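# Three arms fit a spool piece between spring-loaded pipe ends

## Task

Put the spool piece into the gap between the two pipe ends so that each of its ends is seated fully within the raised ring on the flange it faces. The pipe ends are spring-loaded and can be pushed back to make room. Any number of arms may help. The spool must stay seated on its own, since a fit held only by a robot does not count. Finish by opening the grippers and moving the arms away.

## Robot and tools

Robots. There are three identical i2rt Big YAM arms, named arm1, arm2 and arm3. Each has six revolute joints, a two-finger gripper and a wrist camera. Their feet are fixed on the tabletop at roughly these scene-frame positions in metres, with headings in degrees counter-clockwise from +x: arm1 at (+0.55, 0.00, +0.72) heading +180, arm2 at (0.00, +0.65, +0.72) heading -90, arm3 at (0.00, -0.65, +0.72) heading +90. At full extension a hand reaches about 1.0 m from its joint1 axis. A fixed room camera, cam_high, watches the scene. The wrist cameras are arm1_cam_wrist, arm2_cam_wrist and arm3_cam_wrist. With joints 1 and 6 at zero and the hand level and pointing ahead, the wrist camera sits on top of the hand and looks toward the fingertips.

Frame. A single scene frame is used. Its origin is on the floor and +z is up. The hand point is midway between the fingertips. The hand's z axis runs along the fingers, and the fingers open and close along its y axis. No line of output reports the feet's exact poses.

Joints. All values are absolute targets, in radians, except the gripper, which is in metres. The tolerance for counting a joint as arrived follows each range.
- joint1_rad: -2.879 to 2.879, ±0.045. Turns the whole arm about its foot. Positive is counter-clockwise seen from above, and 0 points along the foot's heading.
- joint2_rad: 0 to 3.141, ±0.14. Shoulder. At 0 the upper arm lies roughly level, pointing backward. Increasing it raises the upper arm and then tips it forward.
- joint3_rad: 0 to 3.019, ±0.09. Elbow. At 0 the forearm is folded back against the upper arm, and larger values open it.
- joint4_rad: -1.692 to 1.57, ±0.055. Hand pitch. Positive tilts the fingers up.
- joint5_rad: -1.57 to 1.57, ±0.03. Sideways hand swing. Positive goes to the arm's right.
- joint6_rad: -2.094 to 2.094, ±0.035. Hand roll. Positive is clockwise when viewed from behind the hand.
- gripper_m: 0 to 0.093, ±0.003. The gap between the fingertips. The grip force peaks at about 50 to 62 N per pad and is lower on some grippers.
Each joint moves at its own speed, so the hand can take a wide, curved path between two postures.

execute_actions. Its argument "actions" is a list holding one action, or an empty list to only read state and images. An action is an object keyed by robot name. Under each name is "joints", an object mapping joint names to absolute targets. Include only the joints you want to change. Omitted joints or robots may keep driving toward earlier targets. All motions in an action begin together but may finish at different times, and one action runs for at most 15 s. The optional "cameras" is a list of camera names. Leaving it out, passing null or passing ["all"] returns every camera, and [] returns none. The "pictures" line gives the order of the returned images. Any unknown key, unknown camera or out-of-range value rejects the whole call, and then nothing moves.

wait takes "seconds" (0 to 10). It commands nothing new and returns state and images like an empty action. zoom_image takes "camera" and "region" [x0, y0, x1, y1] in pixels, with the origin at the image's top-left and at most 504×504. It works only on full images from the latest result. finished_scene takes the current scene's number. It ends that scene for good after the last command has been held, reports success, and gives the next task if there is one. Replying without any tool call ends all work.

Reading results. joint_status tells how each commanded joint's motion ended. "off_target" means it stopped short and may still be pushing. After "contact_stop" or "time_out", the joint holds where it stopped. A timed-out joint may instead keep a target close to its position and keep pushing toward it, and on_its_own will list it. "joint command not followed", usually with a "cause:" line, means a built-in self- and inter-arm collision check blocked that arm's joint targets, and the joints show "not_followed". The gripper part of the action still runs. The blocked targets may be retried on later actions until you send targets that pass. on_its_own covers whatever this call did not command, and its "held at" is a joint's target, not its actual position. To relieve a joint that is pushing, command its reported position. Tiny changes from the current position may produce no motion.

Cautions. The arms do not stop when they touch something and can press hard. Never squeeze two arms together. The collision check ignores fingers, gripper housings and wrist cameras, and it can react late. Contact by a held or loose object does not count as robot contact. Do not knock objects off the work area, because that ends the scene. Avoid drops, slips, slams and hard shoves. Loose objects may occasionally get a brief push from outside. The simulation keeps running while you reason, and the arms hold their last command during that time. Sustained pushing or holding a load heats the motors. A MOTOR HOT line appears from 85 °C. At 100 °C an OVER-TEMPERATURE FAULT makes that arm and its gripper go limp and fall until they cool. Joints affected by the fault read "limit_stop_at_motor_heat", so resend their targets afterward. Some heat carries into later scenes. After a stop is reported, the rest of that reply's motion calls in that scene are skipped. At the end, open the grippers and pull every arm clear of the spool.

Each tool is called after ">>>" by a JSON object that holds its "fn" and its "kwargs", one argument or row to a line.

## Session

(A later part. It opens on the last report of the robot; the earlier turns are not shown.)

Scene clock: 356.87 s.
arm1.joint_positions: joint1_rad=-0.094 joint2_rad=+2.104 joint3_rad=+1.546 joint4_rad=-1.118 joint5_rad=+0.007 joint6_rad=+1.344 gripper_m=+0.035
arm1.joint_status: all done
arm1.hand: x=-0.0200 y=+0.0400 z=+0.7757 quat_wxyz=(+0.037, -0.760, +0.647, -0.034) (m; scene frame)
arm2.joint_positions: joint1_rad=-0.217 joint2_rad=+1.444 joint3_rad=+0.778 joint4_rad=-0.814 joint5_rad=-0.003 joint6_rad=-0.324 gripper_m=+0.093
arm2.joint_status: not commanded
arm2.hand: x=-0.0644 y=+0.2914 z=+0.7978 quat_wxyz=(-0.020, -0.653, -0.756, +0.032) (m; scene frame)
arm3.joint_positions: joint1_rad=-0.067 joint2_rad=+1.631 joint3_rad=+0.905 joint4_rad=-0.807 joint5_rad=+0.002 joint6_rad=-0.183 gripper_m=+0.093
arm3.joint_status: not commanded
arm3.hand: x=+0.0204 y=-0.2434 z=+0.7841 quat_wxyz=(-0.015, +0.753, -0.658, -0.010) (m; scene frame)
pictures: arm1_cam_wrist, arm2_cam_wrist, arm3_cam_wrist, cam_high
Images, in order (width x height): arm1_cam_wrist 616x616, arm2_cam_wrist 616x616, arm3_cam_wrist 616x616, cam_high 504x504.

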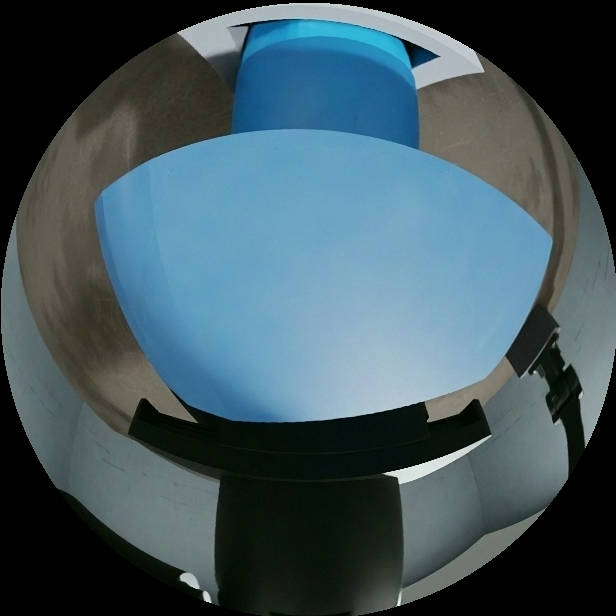

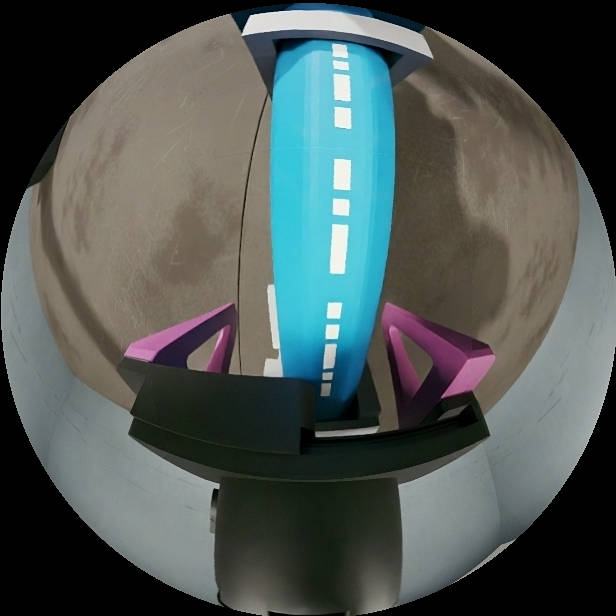

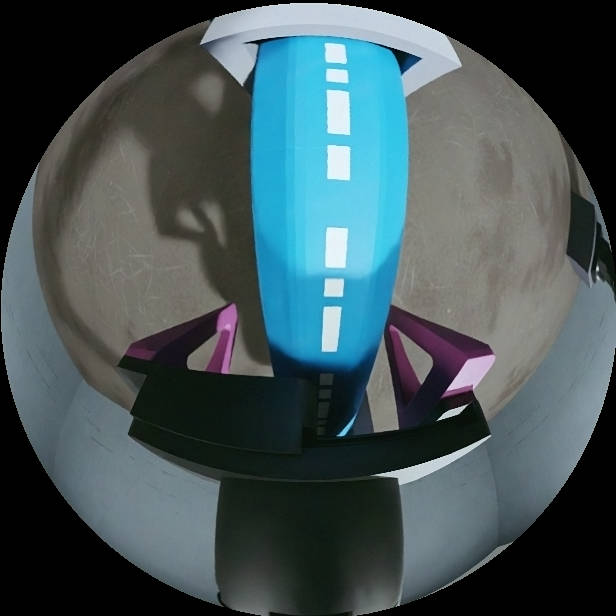

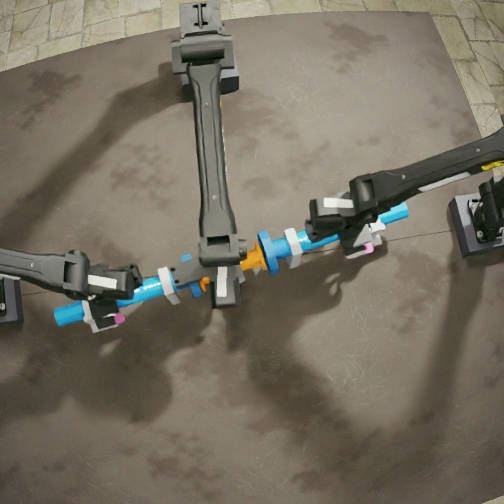

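>>> {"fn": "execute_actions", "kwargs": {
  "actions": [
    {"arm1":{"joints":{"joint2_rad":2.03}},"arm2":{"joints":{"joint2_rad":1.0,"joint3_rad":0.9,"joint4_rad":-1.3}},"arm3":{"joints":{"joint2_rad":1.45,"joint3_rad":1.0,"joint4_rad":-1.1}}}
  ]
}}

>>> {"fn": "zoom_image", "kwargs": {
  "camera": "cam_high",
  "region": [150,190,330,330]
}}

>>> {"fn": "zoom_image", "kwargs": {
  "camera": "arm3_cam_wrist",
  "region": [220,0,420,160]
}}

Scene clock: 361.00 s.
arm1.joint_positions: joint1_rad=-0.094 joint2_rad=+2.102 joint3_rad=+1.546 joint4_rad=-1.118 joint5_rad=+0.007 joint6_rad=+1.347 gripper_m=+0.035
arm1.joint_status: all done
arm1.hand: x=-0.0203 y=+0.0400 z=+0.7767 quat_wxyz=(+0.036, -0.759, +0.649, -0.033) (m; scene frame)
arm2.joint_positions: joint1_rad=-0.217 joint2_rad=+0.993 joint3_rad=+0.864 joint4_rad=-1.291 joint5_rad=-0.003 joint6_rad=-0.324 gripper_m=+0.093
arm2.joint_status: all done
arm2.hand: x=-0.0510 y=+0.3642 z=+0.9574 quat_wxyz=(-0.035, -0.652, -0.755, +0.058) (m; scene frame)
arm3.joint_positions: joint1_rad=-0.067 joint2_rad=+1.440 joint3_rad=+0.966 joint4_rad=-1.084 joint5_rad=+0.002 joint6_rad=-0.183 gripper_m=+0.093
arm3.joint_status: all done
arm3.hand: x=+0.0192 y=-0.2677 z=+0.8736 quat_wxyz=(-0.006, +0.753, -0.658, -0.003) (m; scene frame)
pictures: arm1_cam_wrist, arm2_cam_wrist, arm3_cam_wrist, cam_high
Images, in order (width x height): arm1_cam_wrist 616x616, arm2_cam_wrist 616x616, arm3_cam_wrist 616x616, cam_high 504x504.

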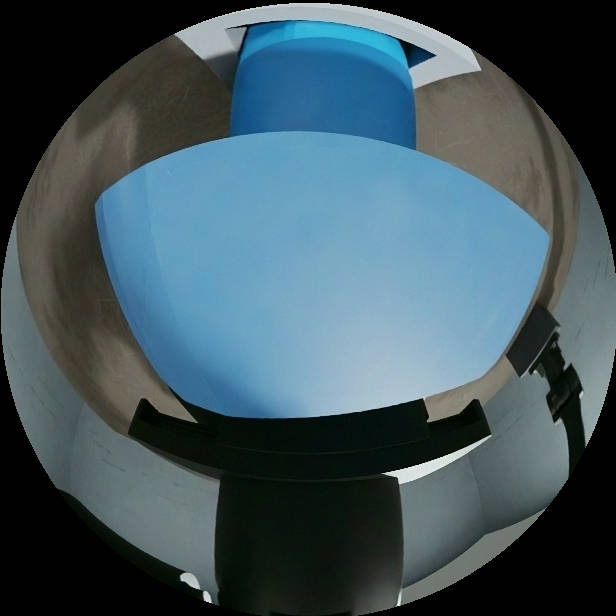

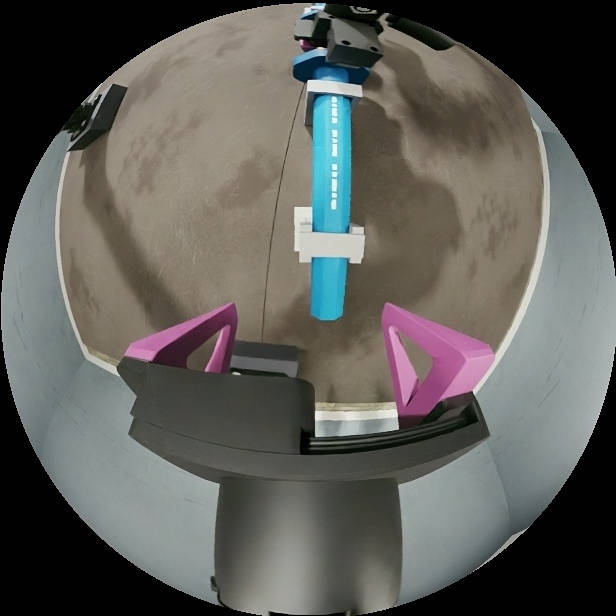

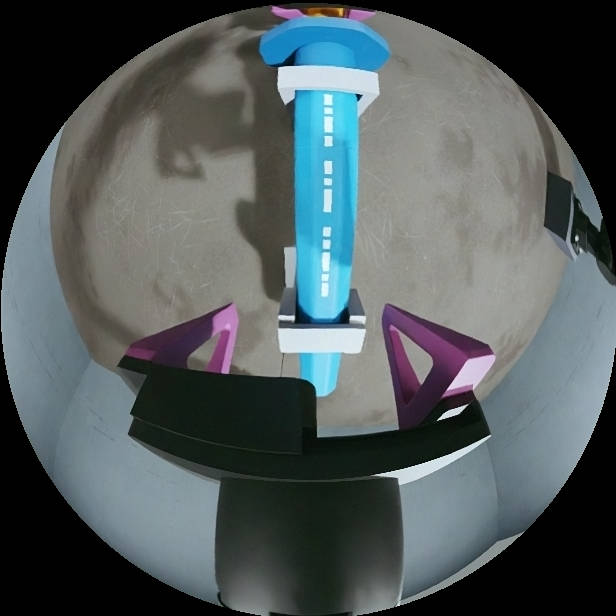

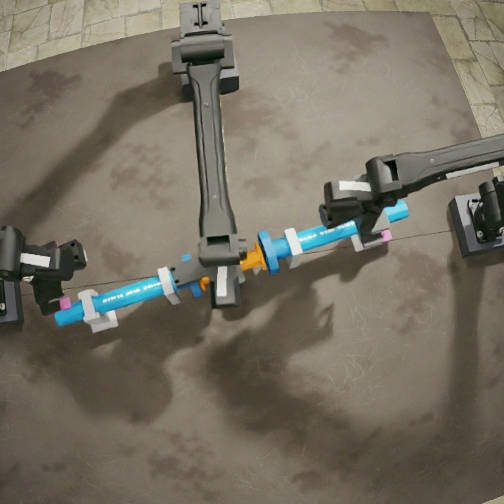

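Region (150, 190, 330, 330) of cam_high's 504x504 image, scaled by 2.800, with more detail than that image has.

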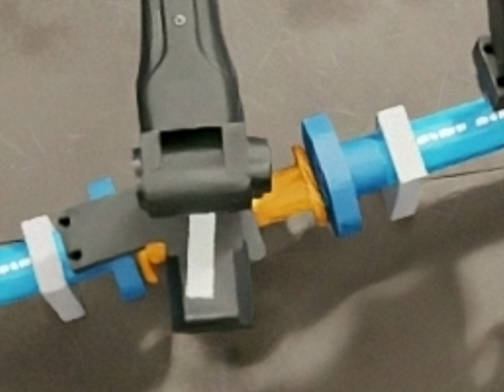

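Region (220, 0, 420, 160) of arm3_cam_wrist's 616x616 image, scaled by 2.520, with more detail than that image has; it fills the top 403 rows of this view, and the rest is white.

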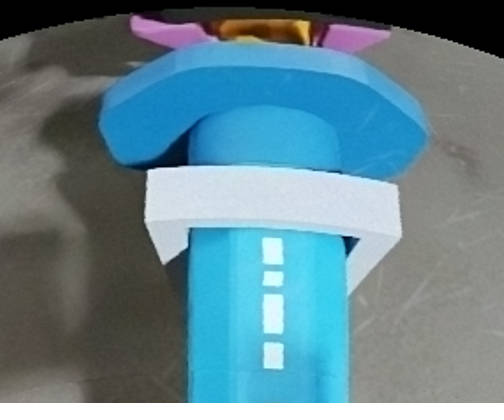

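>>> {"fn": "execute_actions", "kwargs": {
  "actions": [
    {"arm1":{"joints":{"joint6_rad":1.26,"joint2_rad":2.0,"joint4_rad":-1.12}}}
  ],
  "cameras": ["cam_high","arm3_cam_wrist"]
}}

>>> {"fn": "zoom_image", "kwargs": {
  "camera": "cam_high",
  "region": [150,190,330,330]
}}

Scene clock: 366.07 s.
arm1.joint_positions: joint1_rad=-0.094 joint2_rad=+2.094 joint3_rad=+1.544 joint4_rad=-1.117 joint5_rad=+0.007 joint6_rad=+1.347 gripper_m=+0.035
arm1.joint_status: joint6_rad time_out (moved +0.000 of -0.087); the others done
arm1.on_its_own: joint6_rad reads +1.347 and still pushes toward +1.260 since a time_out
arm1.hand: x=-0.0205 y=+0.0401 z=+0.7805 quat_wxyz=(+0.035, -0.759, +0.649, -0.031) (m; scene frame)
arm2.joint_positions: joint1_rad=-0.217 joint2_rad=+0.993 joint3_rad=+0.864 joint4_rad=-1.291 joint5_rad=-0.003 joint6_rad=-0.324 gripper_m=+0.093
arm2.joint_status: not commanded
arm2.hand: x=-0.0510 y=+0.3642 z=+0.9574 quat_wxyz=(-0.035, -0.652, -0.755, +0.058) (m; scene frame)
arm3.joint_positions: joint1_rad=-0.067 joint2_rad=+1.440 joint3_rad=+0.966 joint4_rad=-1.084 joint5_rad=+0.002 joint6_rad=-0.183 gripper_m=+0.093
arm3.joint_status: not commanded
arm3.hand: x=+0.0192 y=-0.2677 z=+0.8736 quat_wxyz=(-0.006, +0.753, -0.658, -0.003) (m; scene frame)
pictures: arm3_cam_wrist, cam_high
Images, in order (width x height): arm3_cam_wrist 616x616, cam_high 504x504.

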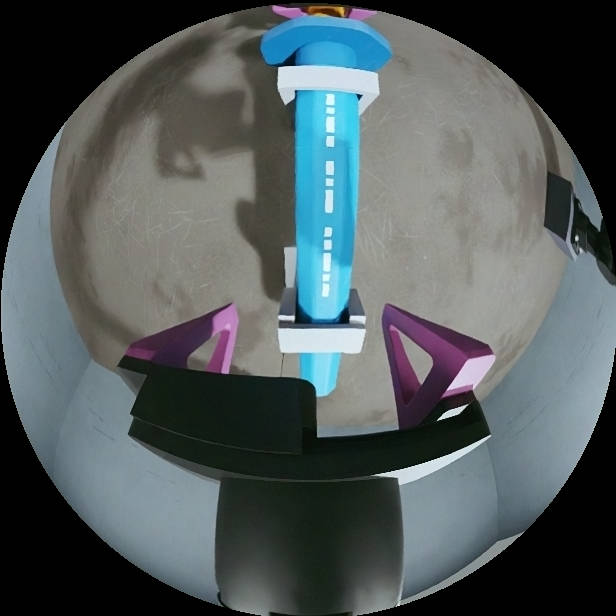

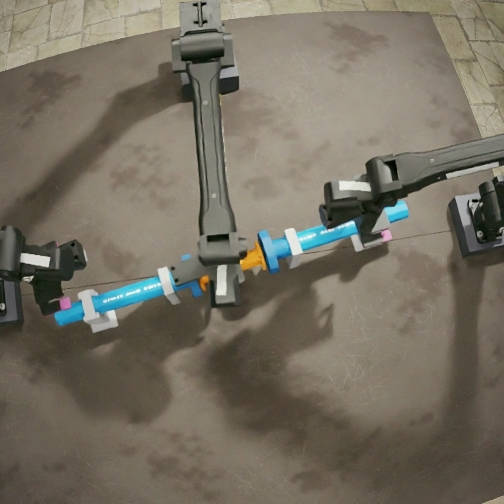

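Region (150, 190, 330, 330) of cam_high's 504x504 image, scaled by 2.800, with more detail than that image has.

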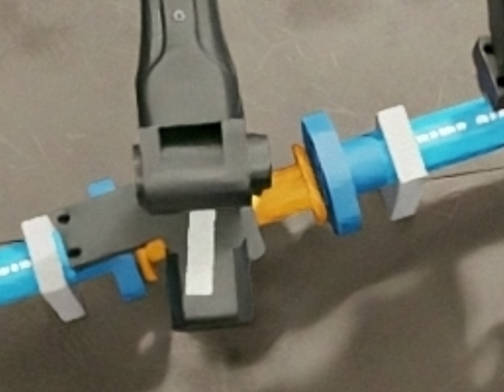

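>>> {"fn": "execute_actions", "kwargs": {
  "actions": [
    {"arm1":{"joints":{"joint6_rad":1.347,"joint2_rad":2.094,"gripper_m":0.093}}}
  ],
  "cameras": ["cam_high"]
}}

>>> {"fn": "execute_actions", "kwargs": {
  "actions": [
    {"arm1":{"joints":{"joint2_rad":1.85,"joint4_rad":-1.25}}}
  ]
}}

>>> {"fn": "zoom_image", "kwargs": {
  "camera": "cam_high",
  "region": [170,200,310,310]
}}

>>> {"fn": "zoom_image", "kwargs": {
  "camera": "arm1_cam_wrist",
  "region": [150,100,470,440]
}}

Scene clock: 370.87 s.
arm1.joint_positions: joint1_rad=-0.094 joint2_rad=+2.090 joint3_rad=+1.544 joint4_rad=-1.117 joint5_rad=+0.003 joint6_rad=+1.347 gripper_m=+0.093
arm1.joint_status: all done
arm1.hand: x=-0.0211 y=+0.0391 z=+0.7826 quat_wxyz=(+0.032, -0.759, +0.649, -0.031) (m; scene frame)
arm2.joint_positions: joint1_rad=-0.217 joint2_rad=+0.993 joint3_rad=+0.864 joint4_rad=-1.291 joint5_rad=-0.003 joint6_rad=-0.324 gripper_m=+0.093
arm2.joint_status: not commanded
arm2.hand: x=-0.0510 y=+0.3642 z=+0.9574 quat_wxyz=(-0.035, -0.652, -0.755, +0.058) (m; scene frame)
arm3.joint_positions: joint1_rad=-0.067 joint2_rad=+1.440 joint3_rad=+0.966 joint4_rad=-1.084 joint5_rad=+0.002 joint6_rad=-0.183 gripper_m=+0.093
arm3.joint_status: not commanded
arm3.hand: x=+0.0192 y=-0.2677 z=+0.8736 quat_wxyz=(-0.006, +0.753, -0.658, -0.003) (m; scene frame)
pictures: cam_high
Images, in order (width x height): cam_high 504x504.

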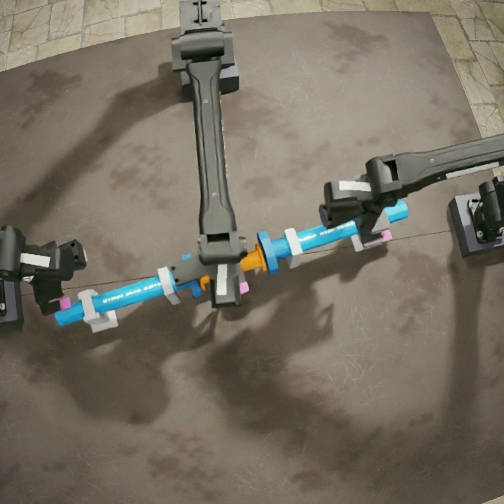

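Scene clock: 372.13 s.
arm1.joint_positions: joint1_rad=-0.094 joint2_rad=+1.836 joint3_rad=+1.544 joint4_rad=-1.238 joint5_rad=+0.002 joint6_rad=+1.347 gripper_m=+0.093
arm1.joint_status: all done
arm1.hand: x=-0.0105 y=+0.0367 z=+0.9225 quat_wxyz=(-0.008, -0.760, +0.649, +0.023) (m; scene frame)
arm2.joint_positions: joint1_rad=-0.217 joint2_rad=+0.993 joint3_rad=+0.864 joint4_rad=-1.291 joint5_rad=-0.003 joint6_rad=-0.324 gripper_m=+0.093
arm2.joint_status: not commanded
arm2.hand: x=-0.0510 y=+0.3642 z=+0.9574 quat_wxyz=(-0.035, -0.652, -0.755, +0.058) (m; scene frame)
arm3.joint_positions: joint1_rad=-0.067 joint2_rad=+1.440 joint3_rad=+0.966 joint4_rad=-1.084 joint5_rad=+0.002 joint6_rad=-0.183 gripper_m=+0.093
arm3.joint_status: not commanded
arm3.hand: x=+0.0192 y=-0.2677 z=+0.8736 quat_wxyz=(-0.006, +0.753, -0.658, -0.003) (m; scene frame)
pictures: arm1_cam_wrist, arm2_cam_wrist, arm3_cam_wrist, cam_high
Images, in order (width x height): arm1_cam_wrist 616x616, arm2_cam_wrist 616x616, arm3_cam_wrist 616x616, cam_high 504x504.

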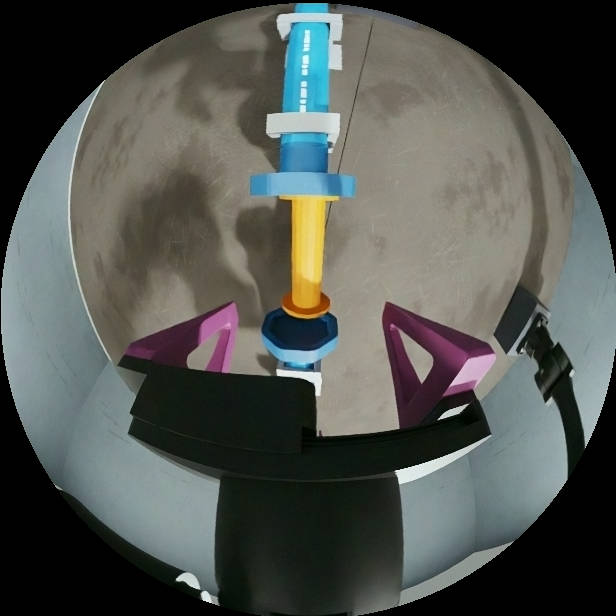

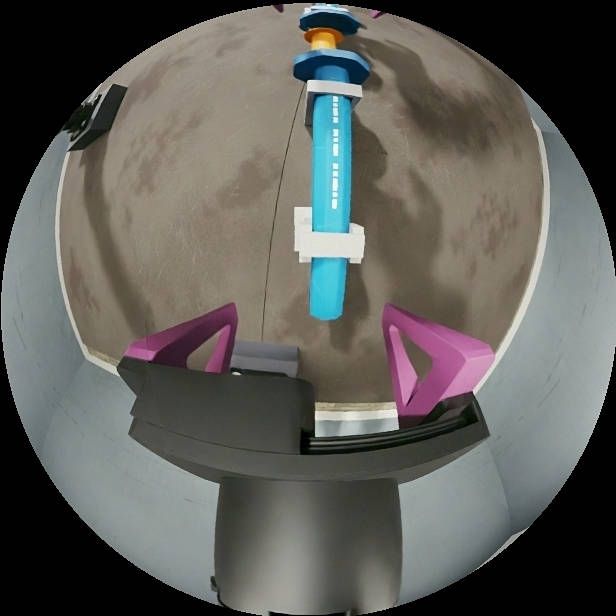

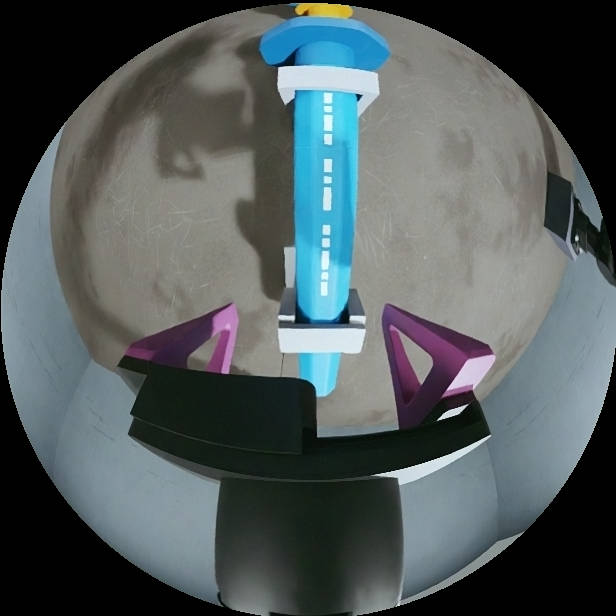

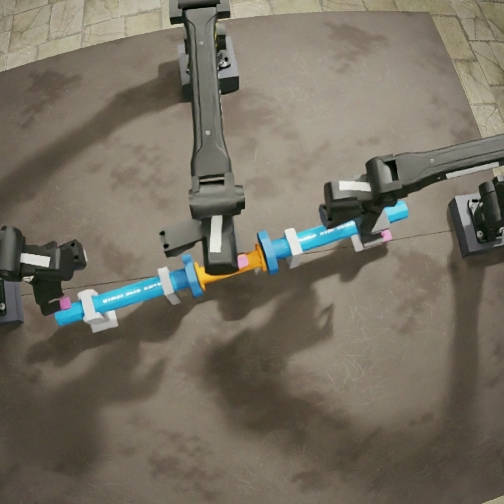

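Region (170, 200, 310, 310) of cam_high's 504x504 image, scaled by 3.600, with more detail than that image has; it fills the top 396 rows of this view, and the rest is white.

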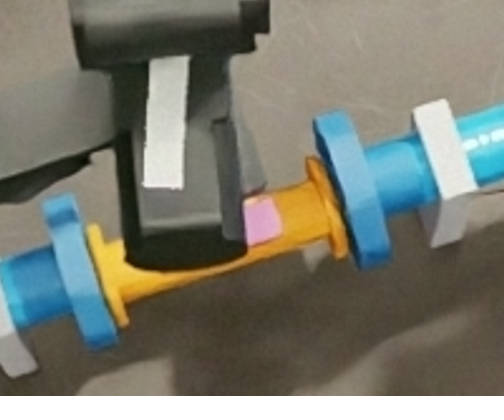

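Region (150, 100, 470, 440) of arm1_cam_wrist's 616x616 image, scaled by 1.482, with more detail than that image has; it fills the left 474 columns of this view, and the rest is white.

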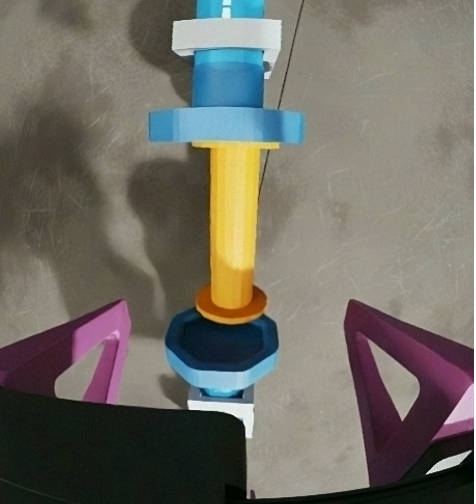

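>>> {"fn": "execute_actions", "kwargs": {
  "actions": [
    {"arm1":{"joints":{"joint1_rad":0.0,"joint6_rad":1.405}},"arm3":{"joints":{"joint2_rad":1.56,"joint3_rad":1.05,"joint4_rad":-1.06}}}
  ],
  "cameras": []
}}

>>> {"fn": "execute_actions", "kwargs": {
  "actions": [
    {"arm1":{"joints":{"joint2_rad":2.07,"joint4_rad":-1.13}},"arm3":{"joints":{"joint2_rad":1.66,"joint3_rad":0.95,"joint4_rad":-0.85}}}
  ]
}}

Scene clock: 379.27 s.
arm1.joint_positions: joint1_rad=+0.009 joint2_rad=+1.836 joint3_rad=+1.544 joint4_rad=-1.238 joint5_rad=+0.001 joint6_rad=+1.396 gripper_m=+0.093
arm1.joint_status: all done
arm1.hand: x=-0.0115 y=-0.0214 z=+0.9218 quat_wxyz=(-0.010, -0.778, +0.628, +0.021) (m; scene frame)
arm2.joint_positions: joint1_rad=-0.217 joint2_rad=+0.993 joint3_rad=+0.864 joint4_rad=-1.291 joint5_rad=-0.003 joint6_rad=-0.324 gripper_m=+0.093
arm2.joint_status: not commanded
arm2.hand: x=-0.0510 y=+0.3642 z=+0.9574 quat_wxyz=(-0.035, -0.652, -0.755, +0.058) (m; scene frame)
arm3.joint_positions: joint1_rad=-0.067 joint2_rad=+1.565 joint3_rad=+1.006 joint4_rad=-1.073 joint5_rad=+0.002 joint6_rad=-0.183 gripper_m=+0.093
arm3.joint_status: all done
arm3.hand: x=+0.0199 y=-0.2539 z=+0.8408 quat_wxyz=(+0.023, +0.753, -0.658, +0.020) (m; scene frame)
pictures: none
No camera images: the call's "cameras" was empty. Leave "cameras" out to get every camera's image.

Scene clock: 380.50 s.
arm1.joint_positions: joint1_rad=-0.001 joint2_rad=+2.064 joint3_rad=+1.553 joint4_rad=-1.140 joint5_rad=-0.003 joint6_rad=+1.397 gripper_m=+0.093
arm1.joint_status: all done
arm1.hand: x=-0.0241 y=-0.0151 z=+0.7994 quat_wxyz=(+0.028, -0.774, +0.633, -0.026) (m; scene frame)
arm2.joint_positions: joint1_rad=-0.217 joint2_rad=+0.993 joint3_rad=+0.864 joint4_rad=-1.291 joint5_rad=-0.003 joint6_rad=-0.324 gripper_m=+0.093
arm2.joint_status: not commanded
arm2.hand: x=-0.0510 y=+0.3642 z=+0.9574 quat_wxyz=(-0.035, -0.652, -0.755, +0.058) (m; scene frame)
arm3.joint_positions: joint1_rad=-0.067 joint2_rad=+1.669 joint3_rad=+0.951 joint4_rad=-0.867 joint5_rad=+0.002 joint6_rad=-0.183 gripper_m=+0.093
arm3.joint_status: all done
arm3.hand: x=+0.0205 y=-0.2400 z=+0.7825 quat_wxyz=(+0.005, +0.753, -0.658, +0.006) (m; scene frame)
pictures: arm1_cam_wrist, arm2_cam_wrist, arm3_cam_wrist, cam_high
Images, in order (width x height): arm1_cam_wrist 616x616, arm2_cam_wrist 616x616, arm3_cam_wrist 616x616, cam_high 504x504.

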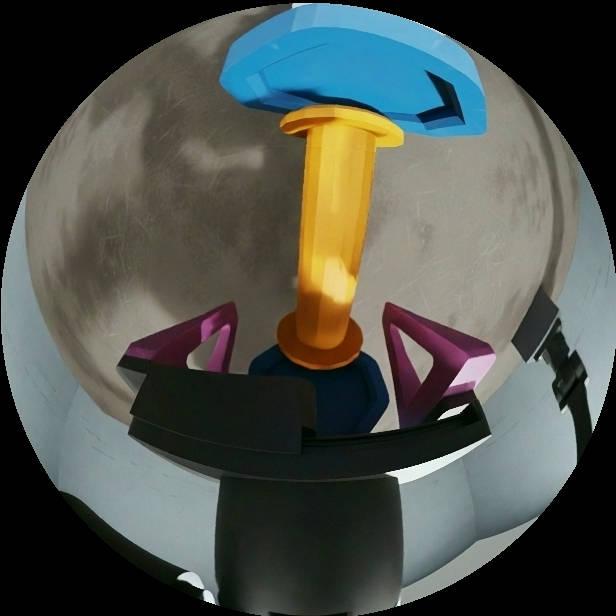

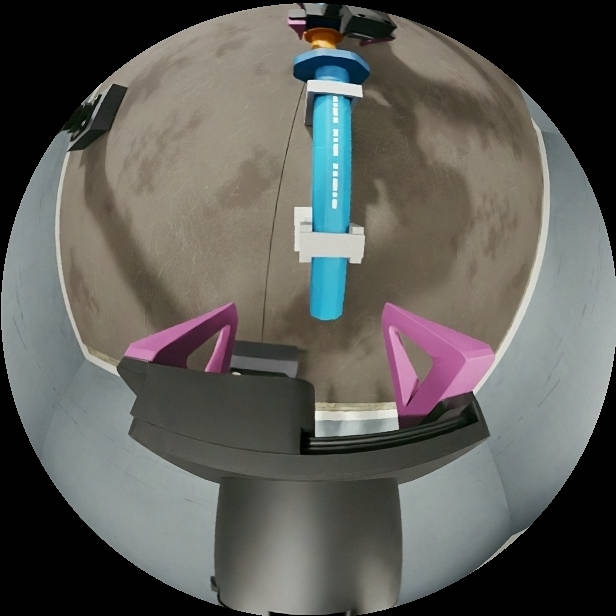

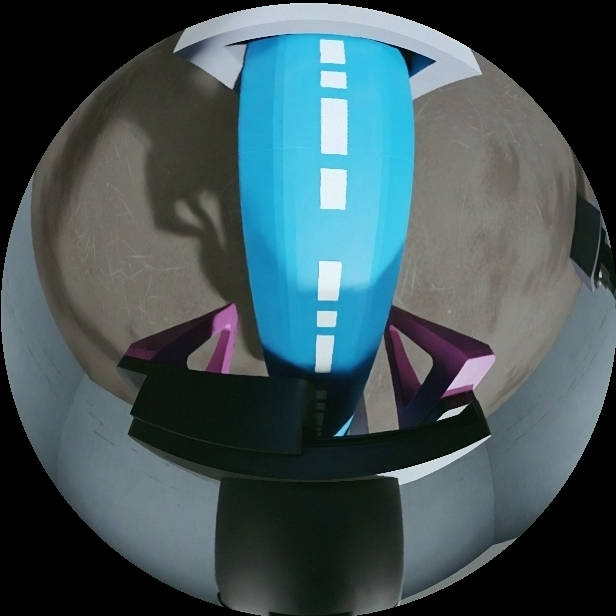

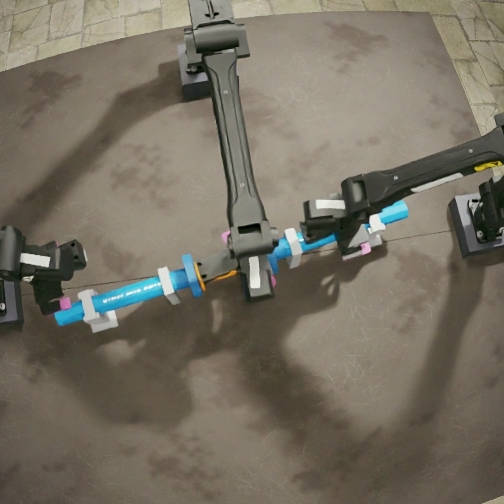

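>>> {"fn": "execute_actions", "kwargs": {
  "actions": [
    {"arm1":{"joints":{"joint1_rad":-0.05,"joint6_rad":1.36}},"arm3":{"joints":{"gripper_m":0}},"arm2":{"joints":{"joint2_rad":1.43,"joint3_rad":1.02,"joint4_rad":-1.14}}}
  ],
  "cameras": []
}}

>>> {"fn": "execute_actions", "kwargs": {
  "actions": [
    {"arm1":{"joints":{"joint2_rad":2.11,"joint4_rad":-1.12}},"arm2":{"joints":{"joint2_rad":1.55,"joint3_rad":0.9,"joint4_rad":-0.91}}}
  ],
  "cameras": ["arm1_cam_wrist"]
}}

>>> {"fn": "execute_actions", "kwargs": {
  "actions": [
    {"arm1":{"joints":{"gripper_m":0}},"arm2":{"joints":{"gripper_m":0}}}
  ],
  "cameras": ["arm1_cam_wrist"]
}}

Scene clock: 388.70 s.
arm1.joint_positions: joint1_rad=-0.053 joint2_rad=+2.064 joint3_rad=+1.553 joint4_rad=-1.140 joint5_rad=-0.002 joint6_rad=+1.369 gripper_m=+0.093
arm1.joint_status: all done
arm1.hand: x=-0.0241 y=+0.0146 z=+0.7998 quat_wxyz=(+0.027, -0.766, +0.642, -0.027) (m; scene frame)
arm2.joint_positions: joint1_rad=-0.217 joint2_rad=+1.439 joint3_rad=+0.991 joint4_rad=-1.146 joint5_rad=-0.003 joint6_rad=-0.325 gripper_m=+0.093
arm2.joint_status: all done
arm2.hand: x=-0.0670 y=+0.2763 z=+0.8675 quat_wxyz=(+0.009, -0.653, -0.757, -0.016) (m; scene frame)
arm3.joint_positions: joint1_rad=-0.071 joint2_rad=+1.670 joint3_rad=+0.951 joint4_rad=-0.863 joint5_rad=+0.011 joint6_rad=-0.186 gripper_m=+0.036
arm3.joint_status: gripper_m off_target (ended at +0.036, target +0.000)
arm3.hand: x=+0.0240 y=-0.2391 z=+0.7822 quat_wxyz=(+0.001, +0.753, -0.658, +0.008) (m; scene frame)
pictures: none
No camera images: the call's "cameras" was empty. Leave "cameras" out to get every camera's image.

Scene clock: 389.70 s.
arm1.joint_positions: joint1_rad=-0.053 joint2_rad=+2.092 joint3_rad=+1.553 joint4_rad=-1.133 joint5_rad=+0.000 joint6_rad=+1.368 gripper_m=+0.093
arm1.joint_status: all done
arm1.hand: x=-0.0220 y=+0.0150 z=+0.7840 quat_wxyz=(+0.035, -0.766, +0.641, -0.034) (m; scene frame)
arm2.joint_positions: joint1_rad=-0.217 joint2_rad=+1.559 joint3_rad=+0.901 joint4_rad=-0.920 joint5_rad=-0.003 joint6_rad=-0.325 gripper_m=+0.093
arm2.joint_status: all done
arm2.hand: x=-0.0683 y=+0.2701 z=+0.7940 quat_wxyz=(+0.005, -0.653, -0.757, -0.010) (m; scene frame)
arm3.joint_positions: joint1_rad=-0.071 joint2_rad=+1.670 joint3_rad=+0.951 joint4_rad=-0.863 joint5_rad=+0.011 joint6_rad=-0.186 gripper_m=+0.036
arm3.joint_status: not commanded
arm3.hand: x=+0.0240 y=-0.2391 z=+0.7822 quat_wxyz=(+0.001, +0.753, -0.658, +0.008) (m; scene frame)
pictures: arm1_cam_wrist
Images, in order (width x height): arm1_cam_wrist 616x616.

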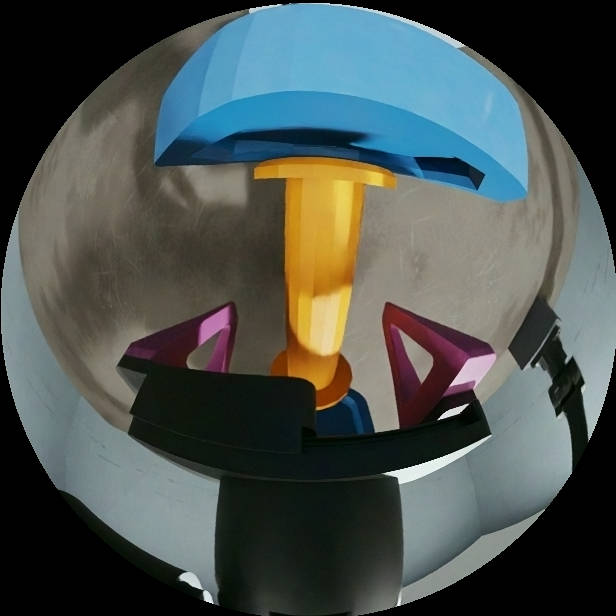

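Scene clock: 390.40 s.
arm1.joint_positions: joint1_rad=-0.052 joint2_rad=+2.092 joint3_rad=+1.553 joint4_rad=-1.135 joint5_rad=+0.003 joint6_rad=+1.368 gripper_m=+0.035
arm1.joint_status: gripper_m off_target (ended at +0.035, target +0.000)
arm1.hand: x=-0.0214 y=+0.0153 z=+0.7840 quat_wxyz=(+0.036, -0.766, +0.641, -0.034) (m; scene frame)
arm2.joint_positions: joint1_rad=-0.217 joint2_rad=+1.558 joint3_rad=+0.901 joint4_rad=-0.919 joint5_rad=-0.007 joint6_rad=-0.316 gripper_m=+0.038
arm2.joint_status: gripper_m off_target (ended at +0.038, target +0.000)
arm2.hand: x=-0.0677 y=+0.2699 z=+0.7942 quat_wxyz=(+0.004, -0.657, -0.754, -0.011) (m; scene frame)
arm3.joint_positions: joint1_rad=-0.071 joint2_rad=+1.670 joint3_rad=+0.951 joint4_rad=-0.863 joint5_rad=+0.011 joint6_rad=-0.186 gripper_m=+0.036
arm3.joint_status: not commanded
arm3.hand: x=+0.0240 y=-0.2391 z=+0.7822 quat_wxyz=(+0.001, +0.753, -0.658, +0.008) (m; scene frame)
pictures: arm1_cam_wrist
Images, in order (width x height): arm1_cam_wrist 616x616.

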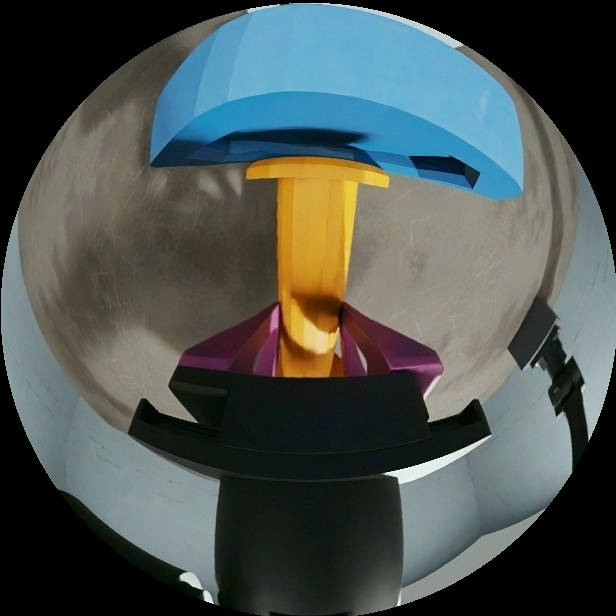

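>>> {"fn": "execute_actions", "kwargs": {
  "actions": [
    {"arm2":{"joints":{"joint2_rad":1.46,"joint3_rad":0.79,"joint4_rad":-0.87}},"arm3":{"joints":{"joint2_rad":1.59,"joint3_rad":0.87,"joint4_rad":-0.83}}}
  ],
  "cameras": []
}}

>>> {"fn": "execute_actions", "kwargs": {
  "actions": [
    {"arm1":{"joints":{"joint2_rad":2.03,"joint4_rad":-1.18}}}
  ]
}}

>>> {"fn": "zoom_image", "kwargs": {
  "camera": "cam_high",
  "region": [170,200,310,310]
}}

Scene clock: 396.43 s.
arm1.joint_positions: joint1_rad=-0.052 joint2_rad=+2.092 joint3_rad=+1.553 joint4_rad=-1.131 joint5_rad=+0.009 joint6_rad=+1.369 gripper_m=+0.035
arm1.joint_status: not commanded
arm1.hand: x=-0.0224 y=+0.0165 z=+0.7839 quat_wxyz=(+0.038, -0.766, +0.641, -0.031) (m; scene frame)
arm2.joint_positions: joint1_rad=-0.217 joint2_rad=+1.504 joint3_rad=+0.834 joint4_rad=-0.827 joint5_rad=-0.004 joint6_rad=-0.306 gripper_m=+0.038
arm2.joint_status: all done
arm2.hand: x=-0.0674 y=+0.2739 z=+0.7939 quat_wxyz=(-0.016, -0.660, -0.751, +0.024) (m; scene frame)
arm3.joint_positions: joint1_rad=-0.071 joint2_rad=+1.643 joint3_rad=+0.912 joint4_rad=-0.800 joint5_rad=+0.010 joint6_rad=-0.182 gripper_m=+0.036
arm3.joint_status: all done
arm3.hand: x=+0.0238 y=-0.2395 z=+0.7815 quat_wxyz=(-0.019, +0.751, -0.660, -0.008) (m; scene frame)
pictures: none
No camera images: the call's "cameras" was empty. Leave "cameras" out to get every camera's image.

Scene clock: 397.23 s.
arm1.joint_positions: joint1_rad=-0.052 joint2_rad=+2.071 joint3_rad=+1.553 joint4_rad=-1.164 joint5_rad=+0.005 joint6_rad=+1.367 gripper_m=+0.035
arm1.joint_status: all done
arm1.hand: x=-0.0172 y=+0.0155 z=+0.7964 quat_wxyz=(+0.040, -0.766, +0.640, -0.036) (m; scene frame)
arm2.joint_positions: joint1_rad=-0.217 joint2_rad=+1.504 joint3_rad=+0.834 joint4_rad=-0.827 joint5_rad=-0.003 joint6_rad=-0.306 gripper_m=+0.038
arm2.joint_status: not commanded
arm2.hand: x=-0.0676 y=+0.2738 z=+0.7941 quat_wxyz=(-0.016, -0.660, -0.751, +0.025) (m; scene frame)
arm3.joint_positions: joint1_rad=-0.071 joint2_rad=+1.643 joint3_rad=+0.912 joint4_rad=-0.800 joint5_rad=+0.010 joint6_rad=-0.182 gripper_m=+0.036
arm3.joint_status: not commanded
arm3.hand: x=+0.0238 y=-0.2395 z=+0.7817 quat_wxyz=(-0.019, +0.751, -0.660, -0.008) (m; scene frame)
pictures: arm1_cam_wrist, arm2_cam_wrist, arm3_cam_wrist, cam_high
Images, in order (width x height): arm1_cam_wrist 616x616, arm2_cam_wrist 616x616, arm3_cam_wrist 616x616, cam_high 504x504.

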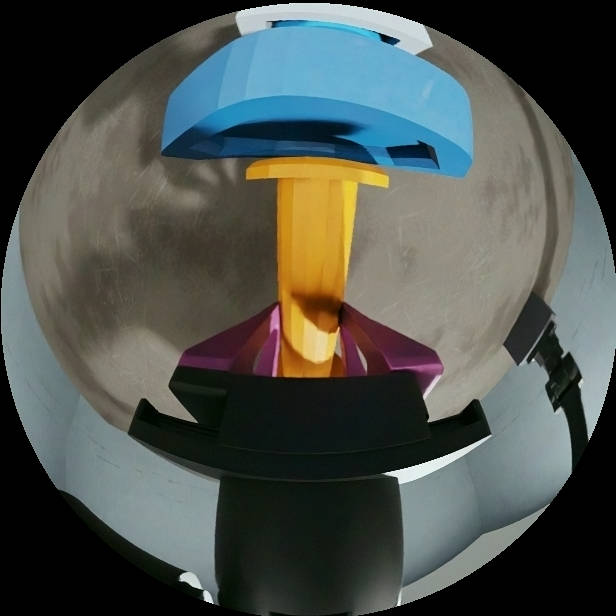

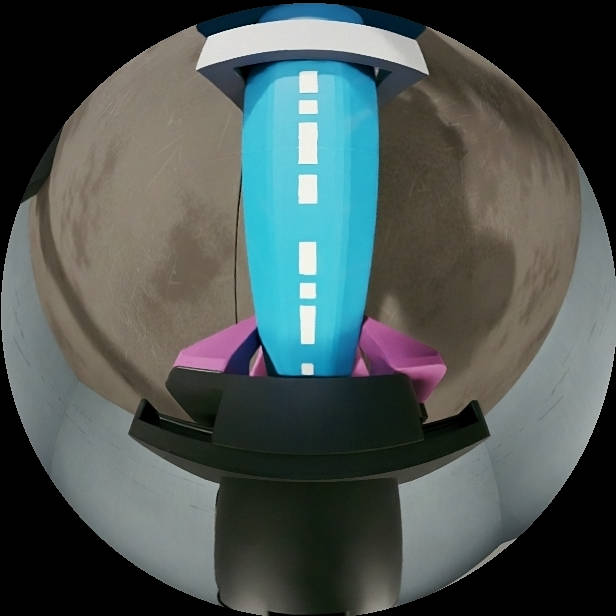

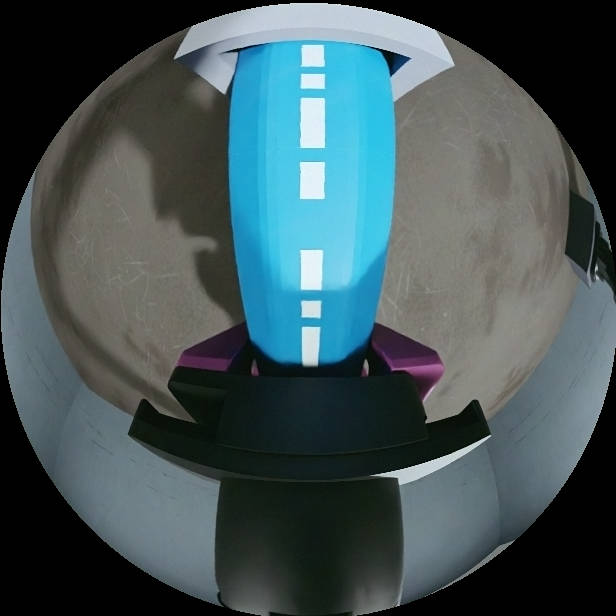

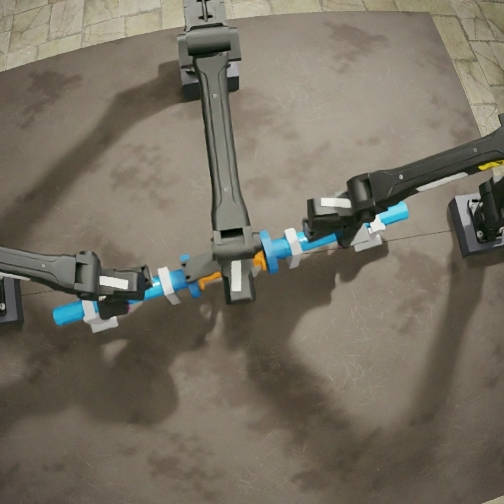

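Region (170, 200, 310, 310) of cam_high's 504x504 image, scaled by 3.600, with more detail than that image has; it fills the top 396 rows of this view, and the rest is white.

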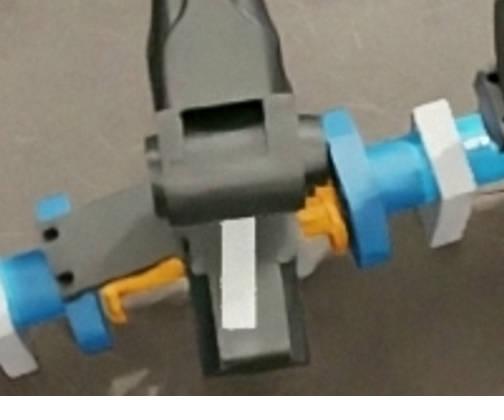

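>>> {"fn": "execute_actions", "kwargs": {
  "actions": [
    {"arm2":{"joints":{"gripper_m":0.093,"joint2_rad":1.5,"joint3_rad":0.83,"joint4_rad":-0.83}},"arm3":{"joints":{"gripper_m":0.093,"joint2_rad":1.64,"joint3_rad":0.91,"joint4_rad":-0.8}}}
  ]
}}

>>> {"fn": "zoom_image", "kwargs": {
  "camera": "cam_high",
  "region": [170,200,310,310]
}}

Scene clock: 402.30 s.
arm1.joint_positions: joint1_rad=-0.053 joint2_rad=+2.071 joint3_rad=+1.553 joint4_rad=-1.165 joint5_rad=+0.005 joint6_rad=+1.368 gripper_m=+0.035
arm1.joint_status: not commanded
arm1.hand: x=-0.0171 y=+0.0157 z=+0.7964 quat_wxyz=(+0.040, -0.766, +0.641, -0.037) (m; scene frame)
arm2.joint_positions: joint1_rad=-0.217 joint2_rad=+1.503 joint3_rad=+0.834 joint4_rad=-0.824 joint5_rad=-0.003 joint6_rad=-0.324 gripper_m=+0.093
arm2.joint_status: all done
arm2.hand: x=-0.0678 y=+0.2731 z=+0.7944 quat_wxyz=(-0.016, -0.653, -0.756, +0.027) (m; scene frame)
arm3.joint_positions: joint1_rad=-0.071 joint2_rad=+1.643 joint3_rad=+0.912 joint4_rad=-0.797 joint5_rad=+0.002 joint6_rad=-0.183 gripper_m=+0.093
arm3.joint_status: all done
arm3.hand: x=+0.0223 y=-0.2388 z=+0.7816 quat_wxyz=(-0.018, +0.752, -0.659, -0.012) (m; scene frame)
pictures: arm1_cam_wrist, arm2_cam_wrist, arm3_cam_wrist, cam_high
Images, in order (width x height): arm1_cam_wrist 616x616, arm2_cam_wrist 616x616, arm3_cam_wrist 616x616, cam_high 504x504.

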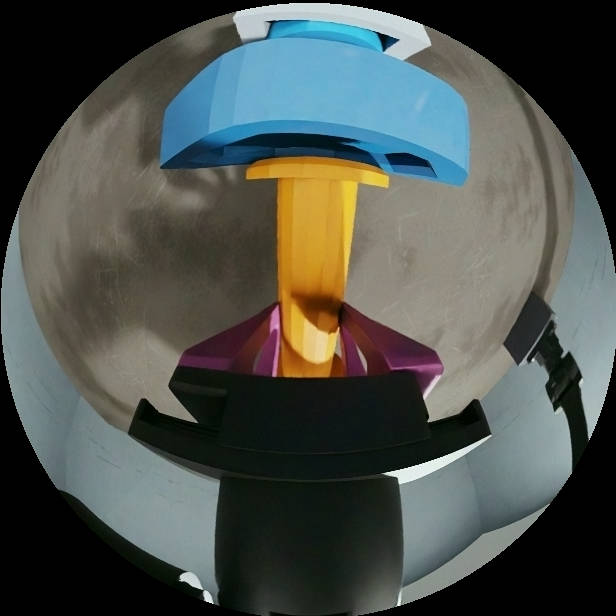

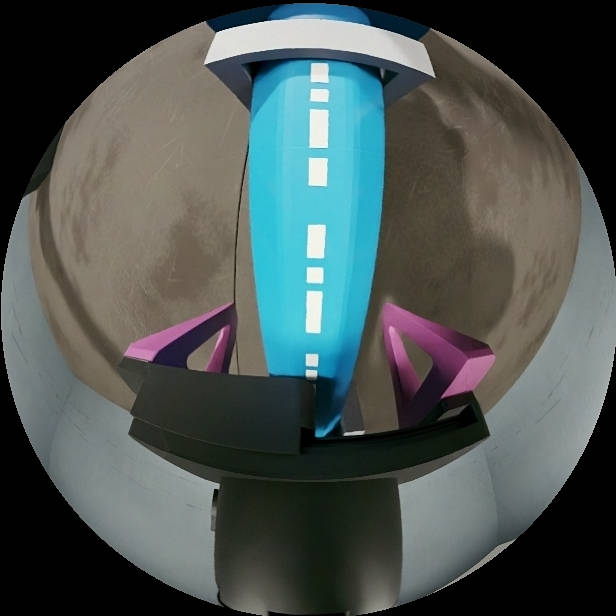

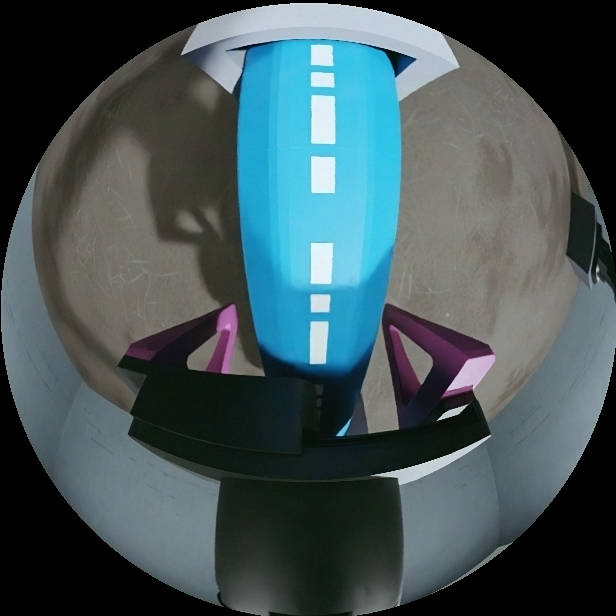

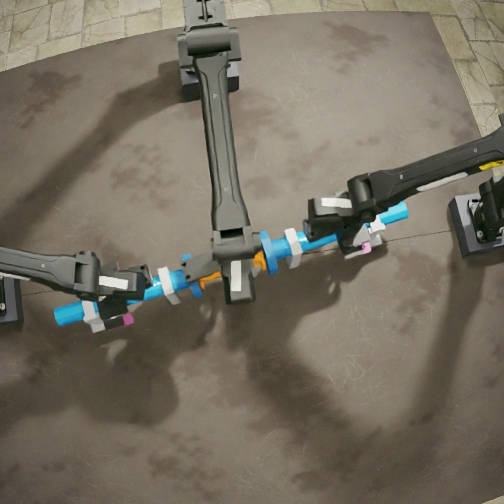

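Region (170, 200, 310, 310) of cam_high's 504x504 image, scaled by 3.600, with more detail than that image has; it fills the top 396 rows of this view, and the rest is white.

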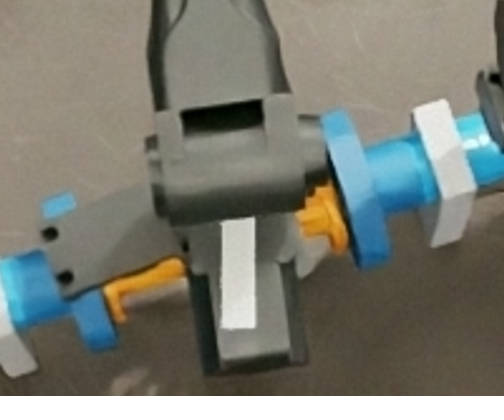

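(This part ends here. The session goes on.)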